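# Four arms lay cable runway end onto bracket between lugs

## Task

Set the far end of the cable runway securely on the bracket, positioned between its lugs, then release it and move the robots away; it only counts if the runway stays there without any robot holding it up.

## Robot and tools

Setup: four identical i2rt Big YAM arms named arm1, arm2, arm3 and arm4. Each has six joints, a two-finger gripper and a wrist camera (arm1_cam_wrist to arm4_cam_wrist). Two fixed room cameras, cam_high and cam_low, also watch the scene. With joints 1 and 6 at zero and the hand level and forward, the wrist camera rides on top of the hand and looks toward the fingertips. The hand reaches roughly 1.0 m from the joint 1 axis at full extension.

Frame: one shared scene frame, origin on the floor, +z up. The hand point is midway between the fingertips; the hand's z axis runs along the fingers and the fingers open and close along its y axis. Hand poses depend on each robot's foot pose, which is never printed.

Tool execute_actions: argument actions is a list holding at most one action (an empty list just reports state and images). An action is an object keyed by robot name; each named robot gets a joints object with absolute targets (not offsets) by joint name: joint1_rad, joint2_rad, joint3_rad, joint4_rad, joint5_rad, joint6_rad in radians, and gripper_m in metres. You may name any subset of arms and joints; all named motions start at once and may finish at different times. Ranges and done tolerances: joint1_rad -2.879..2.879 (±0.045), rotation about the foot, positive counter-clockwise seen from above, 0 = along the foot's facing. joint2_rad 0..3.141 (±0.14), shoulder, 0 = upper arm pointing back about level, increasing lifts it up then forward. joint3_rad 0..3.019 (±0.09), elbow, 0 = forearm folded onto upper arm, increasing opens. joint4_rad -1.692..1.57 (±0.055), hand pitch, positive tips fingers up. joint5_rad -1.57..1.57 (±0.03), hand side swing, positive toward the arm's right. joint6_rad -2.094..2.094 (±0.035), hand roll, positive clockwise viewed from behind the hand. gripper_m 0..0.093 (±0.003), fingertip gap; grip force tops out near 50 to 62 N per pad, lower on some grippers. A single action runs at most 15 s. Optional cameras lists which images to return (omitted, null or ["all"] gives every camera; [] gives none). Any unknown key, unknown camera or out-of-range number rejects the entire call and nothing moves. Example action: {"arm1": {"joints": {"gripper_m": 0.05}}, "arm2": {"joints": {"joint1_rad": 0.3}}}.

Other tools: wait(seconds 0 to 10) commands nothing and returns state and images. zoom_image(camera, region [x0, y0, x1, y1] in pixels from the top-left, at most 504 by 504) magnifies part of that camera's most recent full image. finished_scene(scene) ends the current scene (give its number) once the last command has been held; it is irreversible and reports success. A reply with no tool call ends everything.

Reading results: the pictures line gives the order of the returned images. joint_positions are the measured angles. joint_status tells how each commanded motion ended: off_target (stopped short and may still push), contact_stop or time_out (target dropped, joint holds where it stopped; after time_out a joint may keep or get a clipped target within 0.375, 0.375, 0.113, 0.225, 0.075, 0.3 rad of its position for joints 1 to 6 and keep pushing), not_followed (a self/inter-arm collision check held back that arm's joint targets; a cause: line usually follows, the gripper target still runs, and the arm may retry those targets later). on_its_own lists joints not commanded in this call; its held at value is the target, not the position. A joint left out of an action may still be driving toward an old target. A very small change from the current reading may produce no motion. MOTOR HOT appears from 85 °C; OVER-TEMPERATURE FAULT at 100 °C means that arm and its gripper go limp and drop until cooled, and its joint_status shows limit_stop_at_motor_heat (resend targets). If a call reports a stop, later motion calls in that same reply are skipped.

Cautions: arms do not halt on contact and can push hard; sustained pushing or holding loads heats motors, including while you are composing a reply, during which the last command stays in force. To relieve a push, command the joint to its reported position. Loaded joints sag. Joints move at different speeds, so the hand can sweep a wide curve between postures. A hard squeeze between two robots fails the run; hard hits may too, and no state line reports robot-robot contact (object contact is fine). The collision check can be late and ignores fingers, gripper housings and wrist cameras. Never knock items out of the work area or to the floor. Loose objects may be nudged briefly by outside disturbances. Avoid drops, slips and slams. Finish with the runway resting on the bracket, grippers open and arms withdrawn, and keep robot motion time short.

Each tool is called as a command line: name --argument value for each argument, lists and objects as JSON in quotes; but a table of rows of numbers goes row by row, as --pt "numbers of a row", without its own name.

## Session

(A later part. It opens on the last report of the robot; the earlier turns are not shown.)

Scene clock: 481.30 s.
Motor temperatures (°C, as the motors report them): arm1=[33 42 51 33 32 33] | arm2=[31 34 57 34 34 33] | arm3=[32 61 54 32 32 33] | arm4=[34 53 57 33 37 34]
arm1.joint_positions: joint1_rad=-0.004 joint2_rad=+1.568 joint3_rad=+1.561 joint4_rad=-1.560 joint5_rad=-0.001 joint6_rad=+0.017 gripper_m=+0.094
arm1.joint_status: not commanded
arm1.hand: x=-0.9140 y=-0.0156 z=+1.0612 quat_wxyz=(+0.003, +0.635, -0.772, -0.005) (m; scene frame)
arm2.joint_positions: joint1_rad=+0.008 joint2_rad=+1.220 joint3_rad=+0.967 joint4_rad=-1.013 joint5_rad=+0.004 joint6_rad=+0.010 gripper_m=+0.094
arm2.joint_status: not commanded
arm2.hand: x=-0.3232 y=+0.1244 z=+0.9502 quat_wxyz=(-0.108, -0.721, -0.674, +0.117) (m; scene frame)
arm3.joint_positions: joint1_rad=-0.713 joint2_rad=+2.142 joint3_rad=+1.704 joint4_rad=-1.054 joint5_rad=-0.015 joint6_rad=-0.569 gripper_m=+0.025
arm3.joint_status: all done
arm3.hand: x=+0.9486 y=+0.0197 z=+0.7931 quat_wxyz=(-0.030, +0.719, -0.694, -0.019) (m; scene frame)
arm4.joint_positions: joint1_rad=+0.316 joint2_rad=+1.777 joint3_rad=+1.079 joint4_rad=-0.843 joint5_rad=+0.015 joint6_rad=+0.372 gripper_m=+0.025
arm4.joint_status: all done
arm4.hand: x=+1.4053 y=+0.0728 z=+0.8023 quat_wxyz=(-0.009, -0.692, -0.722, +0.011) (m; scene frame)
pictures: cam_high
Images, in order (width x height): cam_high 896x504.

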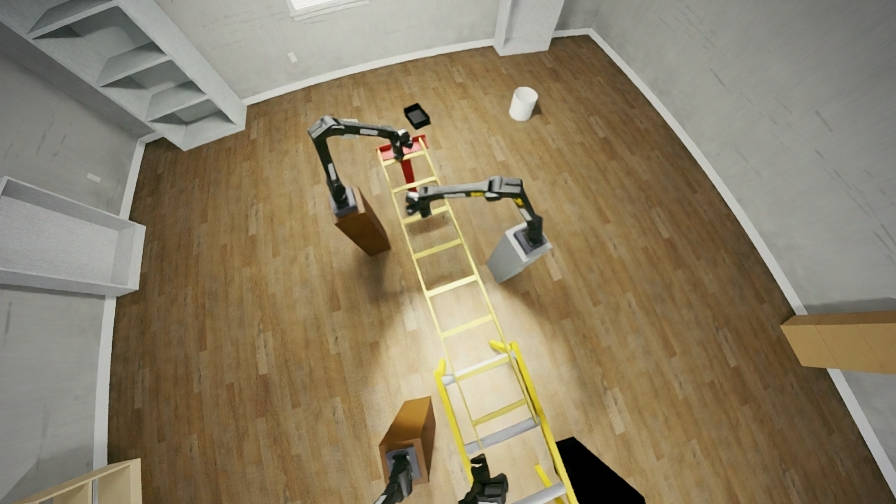

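execute_actions --actions '[{"arm3": {"joints": {"joint2_rad": 1.96, "joint3_rad": 1.70, "joint4_rad": -1.12}}, "arm4": {"joints": {"joint1_rad": 0.325, "joint2_rad": 1.60, "joint3_rad": 1.15, "joint4_rad": -0.87}}}]' --cameras '["cam_high"]'

zoom_image --camera "cam_high" --region '[320, 90, 500, 260]'

Scene clock: 488.27 s.
Motor temperatures (°C, as the motors report them): arm1=[33 42 51 33 32 33] | arm2=[31 34 57 34 34 33] | arm3=[32 63 54 32 32 33] | arm4=[34 54 58 33 37 34]
arm1.joint_positions: joint1_rad=-0.004 joint2_rad=+1.568 joint3_rad=+1.561 joint4_rad=-1.560 joint5_rad=-0.001 joint6_rad=+0.017 gripper_m=+0.094
arm1.joint_status: not commanded
arm1.hand: x=-0.9140 y=-0.0156 z=+1.0612 quat_wxyz=(+0.003, +0.635, -0.772, -0.005) (m; scene frame)
arm2.joint_positions: joint1_rad=+0.008 joint2_rad=+1.220 joint3_rad=+0.967 joint4_rad=-1.013 joint5_rad=+0.004 joint6_rad=+0.010 gripper_m=+0.094
arm2.joint_status: not commanded
arm2.hand: x=-0.3232 y=+0.1244 z=+0.9502 quat_wxyz=(-0.108, -0.721, -0.674, +0.117) (m; scene frame)
arm3.joint_positions: joint1_rad=-0.715 joint2_rad=+2.105 joint3_rad=+1.688 joint4_rad=-1.058 joint5_rad=-0.007 joint6_rad=-0.568 gripper_m=+0.025
arm3.joint_status: joint2_rad time_out (moved -0.037 of -0.182); joint4_rad time_out (moved -0.004 of -0.066); the others done
arm3.on_its_own: joint2_rad reads +2.105 and still pushes toward +1.960 since a time_out; joint4_rad reads -1.058 and still pushes toward -1.120 since a time_out
arm3.hand: x=+0.9490 y=+0.0159 z=+0.8102 quat_wxyz=(-0.040, +0.718, -0.695, -0.017) (m; scene frame)
arm4.joint_positions: joint1_rad=+0.312 joint2_rad=+1.727 joint3_rad=+1.079 joint4_rad=-0.842 joint5_rad=+0.015 joint6_rad=+0.371 gripper_m=+0.025
arm4.joint_status: all done
arm4.hand: x=+1.4059 y=+0.0660 z=+0.8250 quat_wxyz=(-0.033, -0.692, -0.720, +0.020) (m; scene frame)
pictures: cam_high
Images, in order (width x height): cam_high 896x504.

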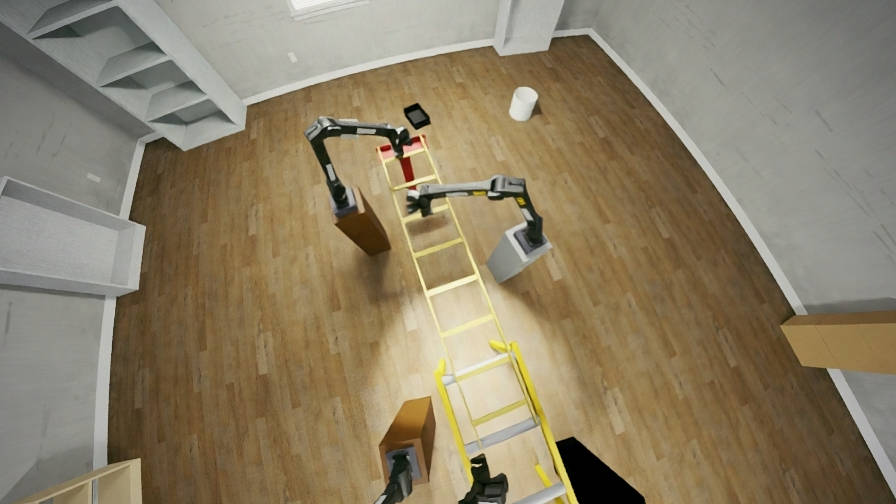

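Region (320, 90, 500, 260) of cam_high's 896x504 image, scaled by 2.800, with more detail than that image has.

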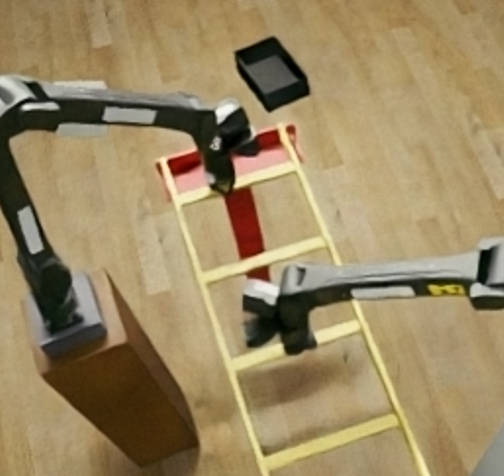

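execute_actions --actions '[{"arm3": {"joints": {"joint2_rad": 2.09, "joint3_rad": 1.68, "joint4_rad": -1.08}}, "arm4": {"joints": {"joint1_rad": 0.32, "joint2_rad": 1.75, "joint3_rad": 1.17, "joint4_rad": -0.86}}}]' --cameras '["cam_high", "cam_low"]'

zoom_image --camera "cam_high" --region '[320, 90, 500, 260]'

zoom_image --camera "cam_low" --region '[480, 180, 700, 330]'

Scene clock: 497.70 s.
Motor temperatures (°C, as the motors report them): arm1=[33 42 52 33 32 33] | arm2=[31 34 58 34 34 33] | arm3=[32 65 54 32 32 33] | arm4=[34 56 59 33 37 34]
arm1.joint_positions: joint1_rad=-0.004 joint2_rad=+1.568 joint3_rad=+1.561 joint4_rad=-1.560 joint5_rad=-0.001 joint6_rad=+0.017 gripper_m=+0.094
arm1.joint_status: not commanded
arm1.hand: x=-0.9140 y=-0.0156 z=+1.0612 quat_wxyz=(+0.003, +0.635, -0.772, -0.005) (m; scene frame)
arm2.joint_positions: joint1_rad=+0.008 joint2_rad=+1.220 joint3_rad=+0.967 joint4_rad=-1.013 joint5_rad=+0.004 joint6_rad=+0.010 gripper_m=+0.094
arm2.joint_status: not commanded
arm2.hand: x=-0.3232 y=+0.1244 z=+0.9502 quat_wxyz=(-0.108, -0.721, -0.674, +0.117) (m; scene frame)
arm3.joint_positions: joint1_rad=-0.710 joint2_rad=+2.154 joint3_rad=+1.680 joint4_rad=-1.034 joint5_rad=-0.021 joint6_rad=-0.562 gripper_m=+0.025
arm3.joint_status: all done
arm3.hand: x=+0.9419 y=+0.0156 z=+0.7773 quat_wxyz=(-0.022, +0.718, -0.695, -0.021) (m; scene frame)
arm4.joint_positions: joint1_rad=+0.301 joint2_rad=+1.835 joint3_rad=+1.092 joint4_rad=-0.826 joint5_rad=+0.020 joint6_rad=+0.363 gripper_m=+0.025
arm4.joint_status: all done
arm4.hand: x=+1.3987 y=+0.0678 z=+0.7804 quat_wxyz=(+0.005, -0.694, -0.720, +0.008) (m; scene frame)
pictures: cam_high, cam_low
Images, in order (width x height): cam_high 896x504, cam_low 896x504.

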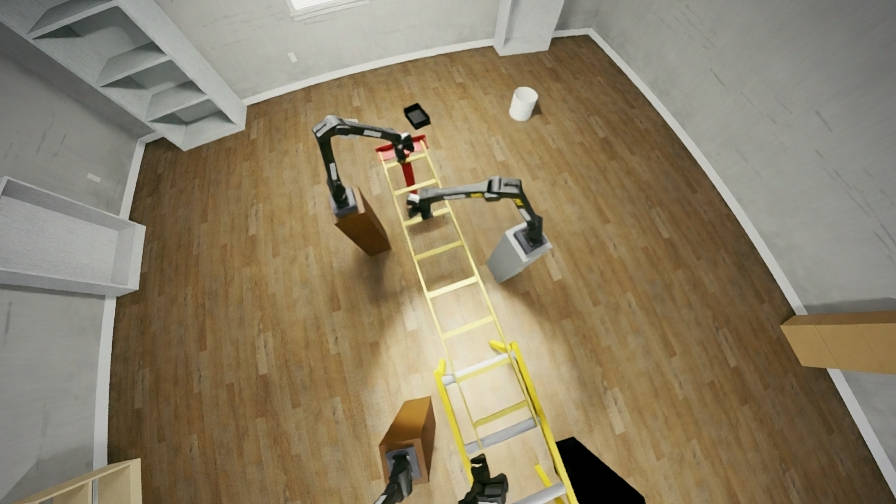

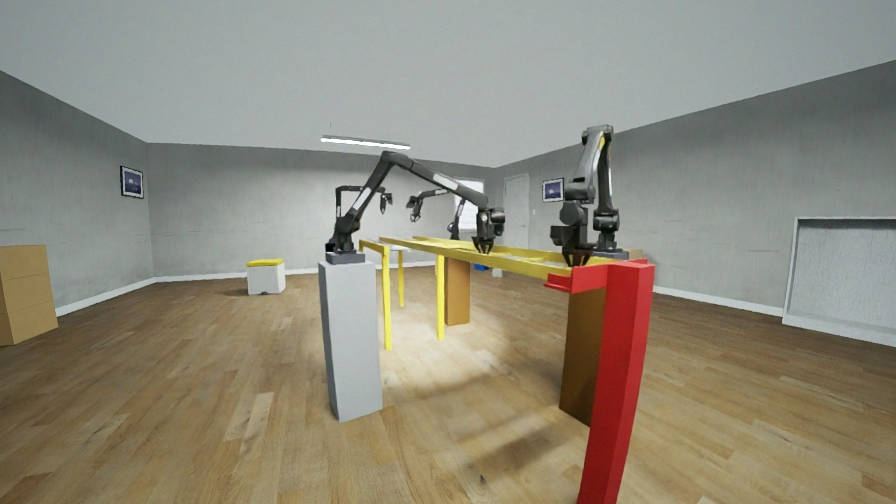

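Region (320, 90, 500, 260) of cam_high's 896x504 image, scaled by 2.800, with more detail than that image has.

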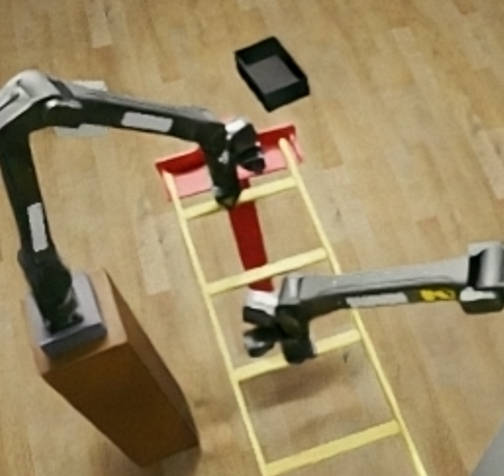

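Region (480, 180, 700, 330) of cam_low's 896x504 image, scaled by 2.291, with more detail than that image has; it fills the top 344 rows of this view, and the rest is white.

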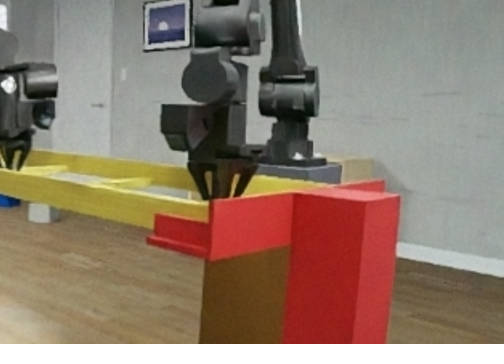

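execute_actions --actions '[{"arm3": {"joints": {"joint1_rad": -0.75, "joint3_rad": 1.71, "joint6_rad": -0.6}}, "arm4": {"joints": {"joint1_rad": 0.36, "joint6_rad": 0.42}}}]' --cameras '["cam_high", "cam_low"]'

zoom_image --camera "cam_high" --region '[320, 90, 500, 260]'

zoom_image --camera "cam_low" --region '[480, 180, 700, 330]'

Scene clock: 505.37 s.
Motor temperatures (°C, as the motors report them): arm1=[33 42 52 33 32 33] | arm2=[31 34 58 34 34 33] | arm3=[32 64 53 32 32 33] | arm4=[34 56 60 33 37 34]
arm1.joint_positions: joint1_rad=-0.004 joint2_rad=+1.568 joint3_rad=+1.561 joint4_rad=-1.560 joint5_rad=-0.001 joint6_rad=+0.017 gripper_m=+0.094
arm1.joint_status: not commanded
arm1.hand: x=-0.9140 y=-0.0156 z=+1.0612 quat_wxyz=(+0.003, +0.635, -0.772, -0.005) (m; scene frame)
arm2.joint_positions: joint1_rad=+0.008 joint2_rad=+1.220 joint3_rad=+0.967 joint4_rad=-1.013 joint5_rad=+0.004 joint6_rad=+0.010 gripper_m=+0.094
arm2.joint_status: not commanded
arm2.hand: x=-0.3232 y=+0.1244 z=+0.9502 quat_wxyz=(-0.108, -0.721, -0.674, +0.117) (m; scene frame)
arm3.joint_positions: joint1_rad=-0.720 joint2_rad=+2.154 joint3_rad=+1.682 joint4_rad=-1.030 joint5_rad=-0.025 joint6_rad=-0.573 gripper_m=+0.025
arm3.joint_status: all done
arm3.hand: x=+0.9480 y=+0.0142 z=+0.7780 quat_wxyz=(-0.024, +0.718, -0.695, -0.023) (m; scene frame)
arm4.joint_positions: joint1_rad=+0.314 joint2_rad=+1.835 joint3_rad=+1.097 joint4_rad=-0.826 joint5_rad=+0.024 joint6_rad=+0.376 gripper_m=+0.025
arm4.joint_status: joint1_rad time_out (moved +0.013 of +0.059); joint6_rad time_out (moved +0.012 of +0.057)
arm4.on_its_own: joint1_rad reads +0.314 and still pushes toward +0.360 since a time_out; joint6_rad reads +0.376 and still pushes toward +0.420 since a time_out
arm4.hand: x=+1.4049 y=+0.0675 z=+0.7819 quat_wxyz=(+0.003, -0.693, -0.720, +0.011) (m; scene frame)
pictures: cam_high, cam_low
Images, in order (width x height): cam_high 896x504, cam_low 896x504.

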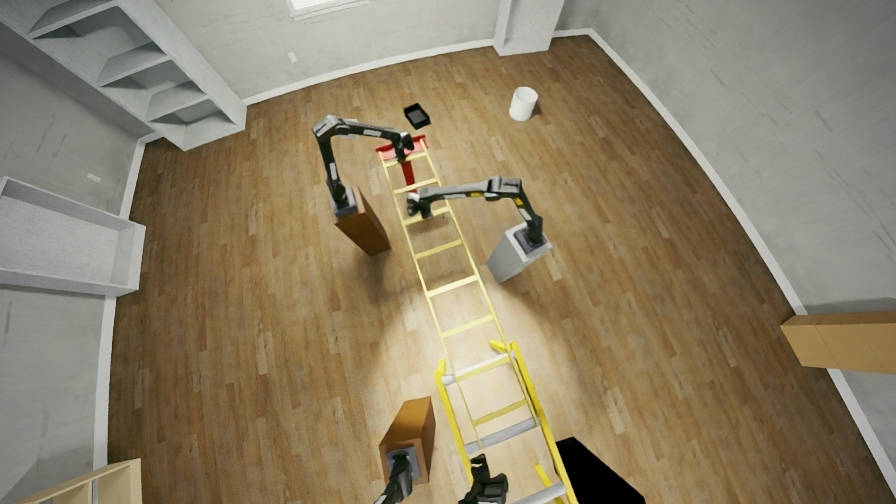

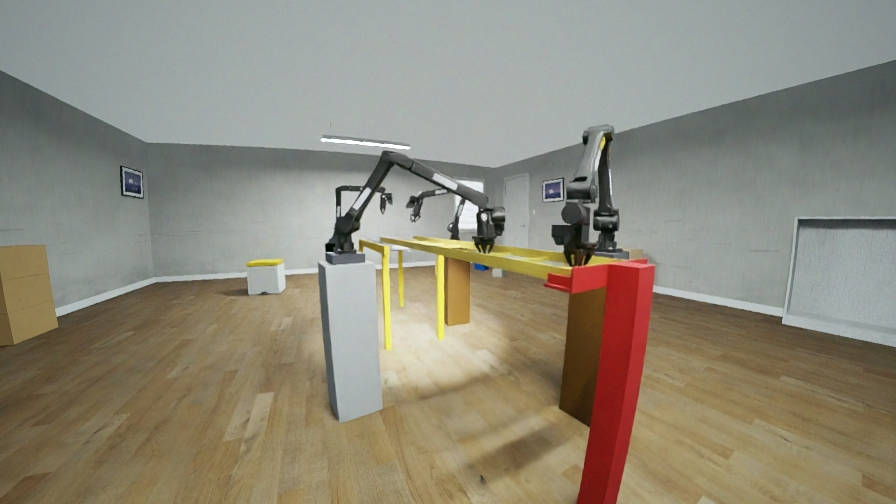

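Region (320, 90, 500, 260) of cam_high's 896x504 image, scaled by 2.800, with more detail than that image has.

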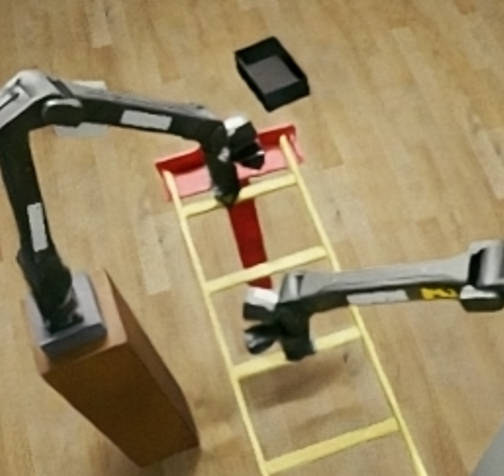

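Region (480, 180, 700, 330) of cam_low's 896x504 image, scaled by 2.291, with more detail than that image has; it fills the top 344 rows of this view, and the rest is white.

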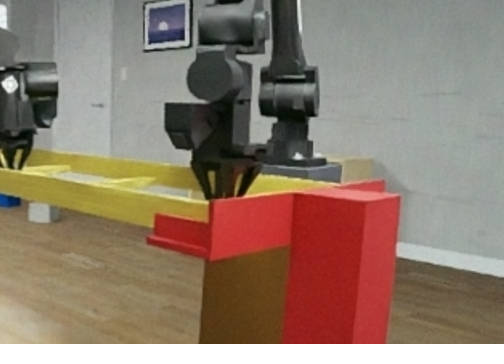

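execute_actions --actions '[{"arm3": {"joints": {"joint1_rad": -0.72, "joint2_rad": 2.17, "joint3_rad": 1.685, "joint6_rad": -0.573}}, "arm4": {"joints": {"joint1_rad": 0.316, "joint2_rad": 1.85, "joint3_rad": 1.11, "joint6_rad": 0.376}}}]' --cameras '["cam_low"]'

zoom_image --camera "cam_low" --region '[480, 180, 700, 330]'

Scene clock: 512.07 s.
Motor temperatures (°C, as the motors report them): arm1=[33 42 52 33 32 33] | arm2=[31 34 58 34 34 33] | arm3=[32 63 54 32 32 34] | arm4=[34 56 59 33 37 34]
arm1.joint_positions: joint1_rad=-0.004 joint2_rad=+1.568 joint3_rad=+1.561 joint4_rad=-1.560 joint5_rad=-0.001 joint6_rad=+0.017 gripper_m=+0.094
arm1.joint_status: not commanded
arm1.hand: x=-0.9140 y=-0.0156 z=+1.0612 quat_wxyz=(+0.003, +0.635, -0.772, -0.005) (m; scene frame)
arm2.joint_positions: joint1_rad=+0.008 joint2_rad=+1.220 joint3_rad=+0.967 joint4_rad=-1.013 joint5_rad=+0.004 joint6_rad=+0.010 gripper_m=+0.094
arm2.joint_status: not commanded
arm2.hand: x=-0.3232 y=+0.1244 z=+0.9502 quat_wxyz=(-0.108, -0.721, -0.674, +0.117) (m; scene frame)
arm3.joint_positions: joint1_rad=-0.718 joint2_rad=+2.159 joint3_rad=+1.682 joint4_rad=-1.030 joint5_rad=-0.023 joint6_rad=-0.571 gripper_m=+0.025
arm3.joint_status: all done
arm3.hand: x=+0.9469 y=+0.0139 z=+0.7749 quat_wxyz=(-0.022, +0.718, -0.695, -0.022) (m; scene frame)
arm4.joint_positions: joint1_rad=+0.310 joint2_rad=+1.843 joint3_rad=+1.097 joint4_rad=-0.827 joint5_rad=+0.017 joint6_rad=+0.371 gripper_m=+0.025
arm4.joint_status: all done
arm4.hand: x=+1.4034 y=+0.0685 z=+0.7783 quat_wxyz=(+0.006, -0.693, -0.720, +0.006) (m; scene frame)
pictures: cam_low
Images, in order (width x height): cam_low 896x504.

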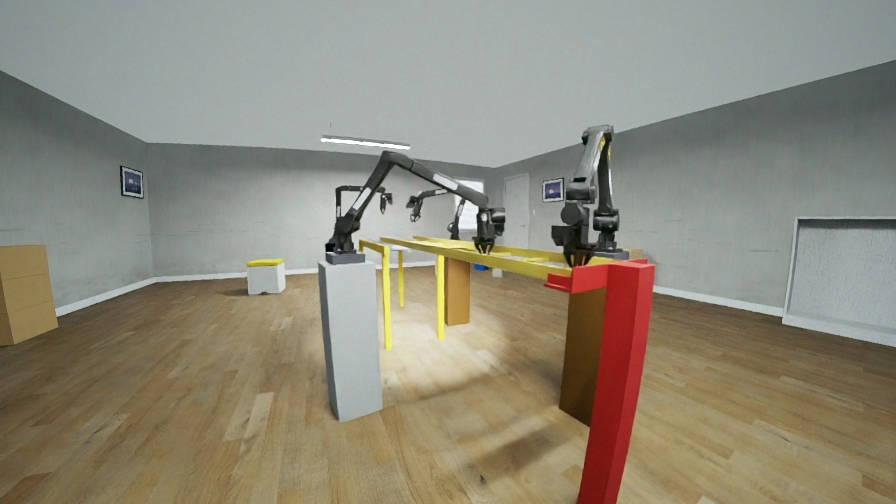

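Region (480, 180, 700, 330) of cam_low's 896x504 image, scaled by 2.291, with more detail than that image has; it fills the top 344 rows of this view, and the rest is white.

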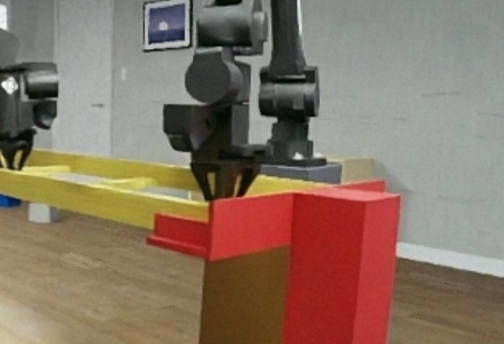

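It's settled on the shelf. Release and lift clear.

execute_actions --actions '[{"arm3": {"joints": {"gripper_m": 0.07}}, "arm4": {"joints": {"gripper_m": 0.06}}}]' --cameras '[]'

execute_actions --actions '[{"arm3": {"joints": {"joint2_rad": 1.8, "joint3_rad": 1.6, "joint4_rad": -1.3}}, "arm4": {"joints": {"joint2_rad": 1.45, "joint3_rad": 1.1, "joint4_rad": -1.1}}, "arm2": {"joints": {"joint2_rad": 1.0, "joint3_rad": 1.2}}}]' --cameras '["cam_high", "cam_low"]'

zoom_image --camera "cam_high" --region '[320, 90, 500, 260]'

zoom_image --camera "cam_low" --region '[480, 180, 700, 330]'

Scene clock: 519.50 s.
Motor temperatures (°C, as the motors report them): arm1=[33 42 52 33 32 33] | arm2=[31 34 58 35 34 33] | arm3=[32 61 54 32 33 33] | arm4=[34 55 56 33 37 34]
arm1.joint_positions: joint1_rad=-0.004 joint2_rad=+1.568 joint3_rad=+1.561 joint4_rad=-1.560 joint5_rad=-0.001 joint6_rad=+0.017 gripper_m=+0.094
arm1.joint_status: not commanded
arm1.hand: x=-0.9140 y=-0.0156 z=+1.0612 quat_wxyz=(+0.003, +0.635, -0.772, -0.005) (m; scene frame)
arm2.joint_positions: joint1_rad=+0.008 joint2_rad=+1.220 joint3_rad=+0.967 joint4_rad=-1.013 joint5_rad=+0.004 joint6_rad=+0.010 gripper_m=+0.094
arm2.joint_status: not commanded
arm2.hand: x=-0.3232 y=+0.1244 z=+0.9502 quat_wxyz=(-0.108, -0.721, -0.674, +0.117) (m; scene frame)
arm3.joint_positions: joint1_rad=-0.718 joint2_rad=+2.159 joint3_rad=+1.682 joint4_rad=-1.069 joint5_rad=-0.002 joint6_rad=-0.571 gripper_m=+0.070
arm3.joint_status: all done
arm3.hand: x=+0.9450 y=+0.0037 z=+0.7743 quat_wxyz=(-0.005, +0.718, -0.696, -0.007) (m; scene frame)
arm4.joint_positions: joint1_rad=+0.311 joint2_rad=+1.843 joint3_rad=+1.097 joint4_rad=-0.842 joint5_rad=+0.002 joint6_rad=+0.371 gripper_m=+0.060
arm4.joint_status: all done
arm4.hand: x=+1.4049 y=+0.0731 z=+0.7783 quat_wxyz=(+0.010, -0.693, -0.721, -0.004) (m; scene frame)
pictures: none
No camera images: the call's "cameras" was empty. Leave "cameras" out to get every camera's image.

Scene clock: 521.00 s.
Motor temperatures (°C, as the motors report them): arm1=[33 42 52 33 32 33] | arm2=[31 34 58 35 34 33] | arm3=[32 61 54 32 32 33] | arm4=[34 54 56 33 37 34]
arm1.joint_positions: joint1_rad=-0.004 joint2_rad=+1.568 joint3_rad=+1.561 joint4_rad=-1.560 joint5_rad=-0.001 joint6_rad=+0.017 gripper_m=+0.094
arm1.joint_status: not commanded
arm1.hand: x=-0.9140 y=-0.0156 z=+1.0612 quat_wxyz=(+0.003, +0.635, -0.772, -0.005) (m; scene frame)
arm2.joint_positions: joint1_rad=+0.008 joint2_rad=+0.988 joint3_rad=+1.171 joint4_rad=-1.011 joint5_rad=+0.004 joint6_rad=+0.010 gripper_m=+0.094
arm2.joint_status: all done
arm2.hand: x=-0.3234 y=+0.1144 z=+1.1437 quat_wxyz=(-0.254, -0.678, -0.634, +0.270) (m; scene frame)
arm3.joint_positions: joint1_rad=-0.728 joint2_rad=+1.803 joint3_rad=+1.590 joint4_rad=-1.290 joint5_rad=+0.002 joint6_rad=-0.573 gripper_m=+0.070
arm3.joint_status: all done
arm3.hand: x=+0.9176 y=-0.0575 z=+0.9461 quat_wxyz=(-0.027, +0.715, -0.698, -0.010) (m; scene frame)
arm4.joint_positions: joint1_rad=+0.311 joint2_rad=+1.435 joint3_rad=+1.090 joint4_rad=-1.083 joint5_rad=+0.002 joint6_rad=+0.371 gripper_m=+0.060
arm4.joint_status: all done
arm4.hand: x=+1.3916 y=+0.1025 z=+0.9492 quat_wxyz=(-0.064, -0.691, -0.719, +0.027) (m; scene frame)
pictures: cam_high, cam_low
Images, in order (width x height): cam_high 896x504, cam_low 896x504.

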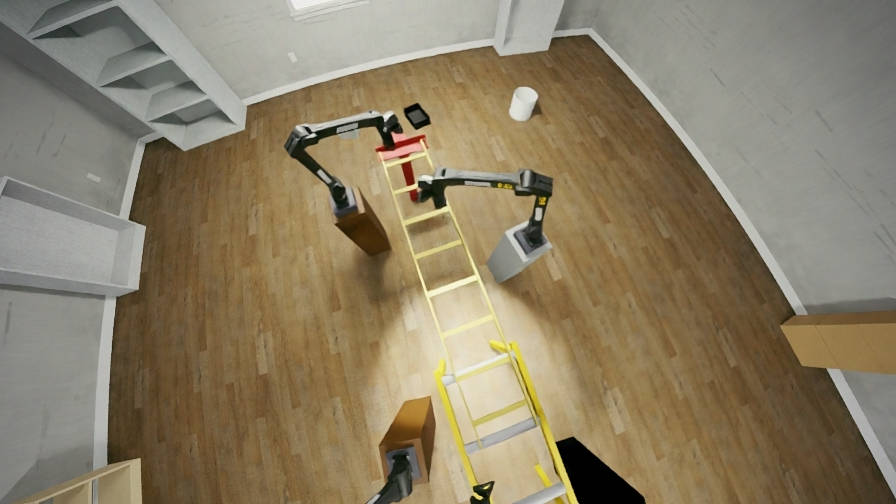

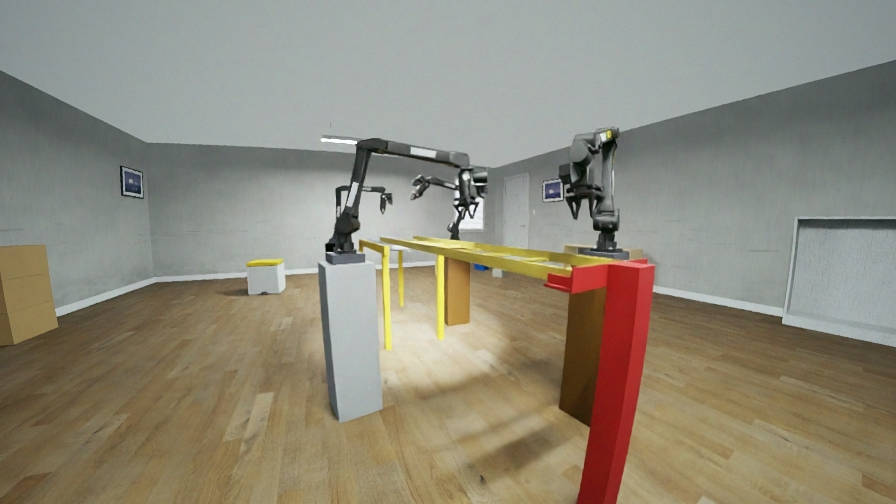

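Region (320, 90, 500, 260) of cam_high's 896x504 image, scaled by 2.800, with more detail than that image has.

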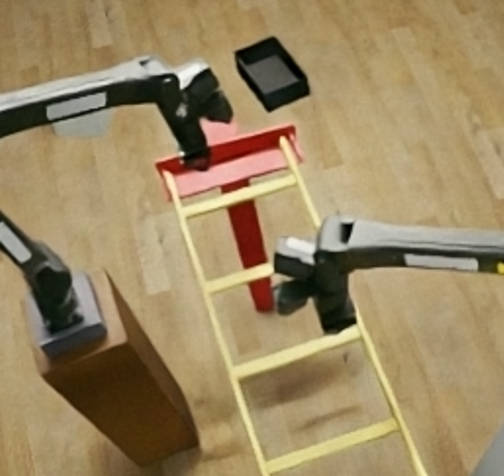

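Region (480, 180, 700, 330) of cam_low's 896x504 image, scaled by 2.291, with more detail than that image has; it fills the top 344 rows of this view, and the rest is white.

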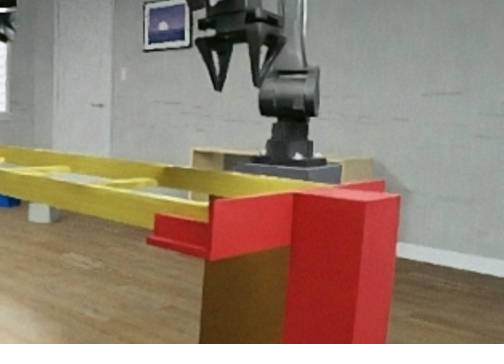

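execute_actions --actions '[{"arm3": {"joints": {"joint1_rad": -0.2, "joint2_rad": 0.8, "joint3_rad": 1.4, "joint4_rad": -1.3, "joint6_rad": 0}}, "arm4": {"joints": {"joint1_rad": 0.0, "joint2_rad": 0.8, "joint3_rad": 1.4, "joint4_rad": -1.3, "joint6_rad": 0}}, "arm1": {"joints": {"joint2_rad": 0.8, "joint3_rad": 1.4, "joint4_rad": -1.3}}, "arm2": {"joints": {"joint2_rad": 0.8, "joint3_rad": 1.4, "joint4_rad": -1.3}}}]' --cameras '["cam_high"]'

finished_scene --scene 1

Scene clock: 528.27 s.
Motor temperatures (°C, as the motors report them): arm1=[33 42 52 33 32 33] | arm2=[31 34 59 35 34 33] | arm3=[32 59 54 32 32 33] | arm4=[34 53 56 33 37 34]
arm1.joint_positions: joint1_rad=-0.004 joint2_rad=+0.794 joint3_rad=+1.399 joint4_rad=-1.308 joint5_rad=-0.001 joint6_rad=+0.017 gripper_m=+0.094
arm1.joint_status: all done
arm1.hand: x=-0.9407 y=-0.1781 z=+1.3070 quat_wxyz=(-0.316, +0.575, -0.702, -0.275) (m; scene frame)
arm2.joint_positions: joint1_rad=+0.008 joint2_rad=+0.795 joint3_rad=+1.378 joint4_rad=-1.289 joint5_rad=+0.004 joint6_rad=+0.010 gripper_m=+0.094
arm2.joint_status: all done
arm2.hand: x=-0.3174 y=+0.2173 z=+1.2686 quat_wxyz=(-0.292, -0.661, -0.618, +0.310) (m; scene frame)
arm3.joint_positions: joint1_rad=-0.197 joint2_rad=+0.801 joint3_rad=+1.396 joint4_rad=-1.290 joint5_rad=-0.002 joint6_rad=-0.010 gripper_m=+0.070
arm3.joint_status: all done
arm3.hand: x=+0.6324 y=-0.2256 z=+1.2993 quat_wxyz=(-0.297, +0.637, -0.645, -0.299) (m; scene frame)
arm4.joint_positions: joint1_rad=-0.007 joint2_rad=+0.804 joint3_rad=+1.395 joint4_rad=-1.282 joint5_rad=+0.001 joint6_rad=+0.016 gripper_m=+0.060
arm4.joint_status: all done
arm4.hand: x=+1.2480 y=+0.1843 z=+1.3136 quat_wxyz=(-0.315, -0.616, -0.664, +0.283) (m; scene frame)
pictures: cam_high
Images, in order (width x height): cam_high 896x504.

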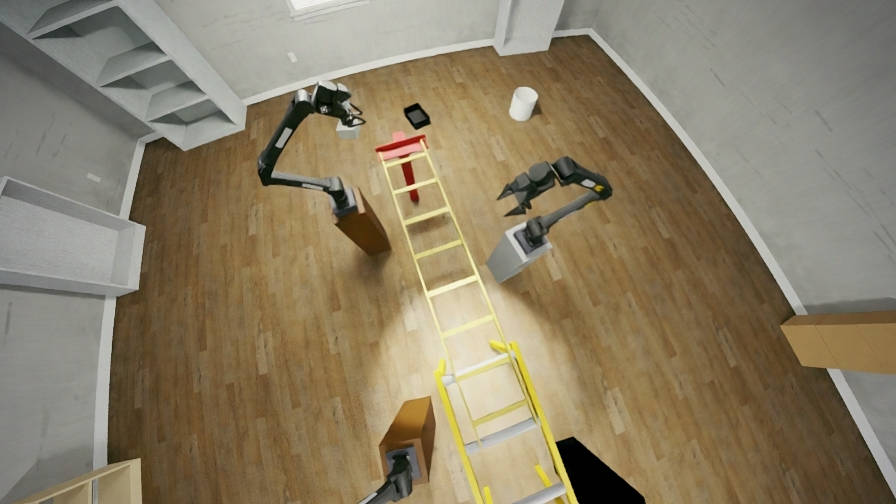

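The scene is finished: the task was done.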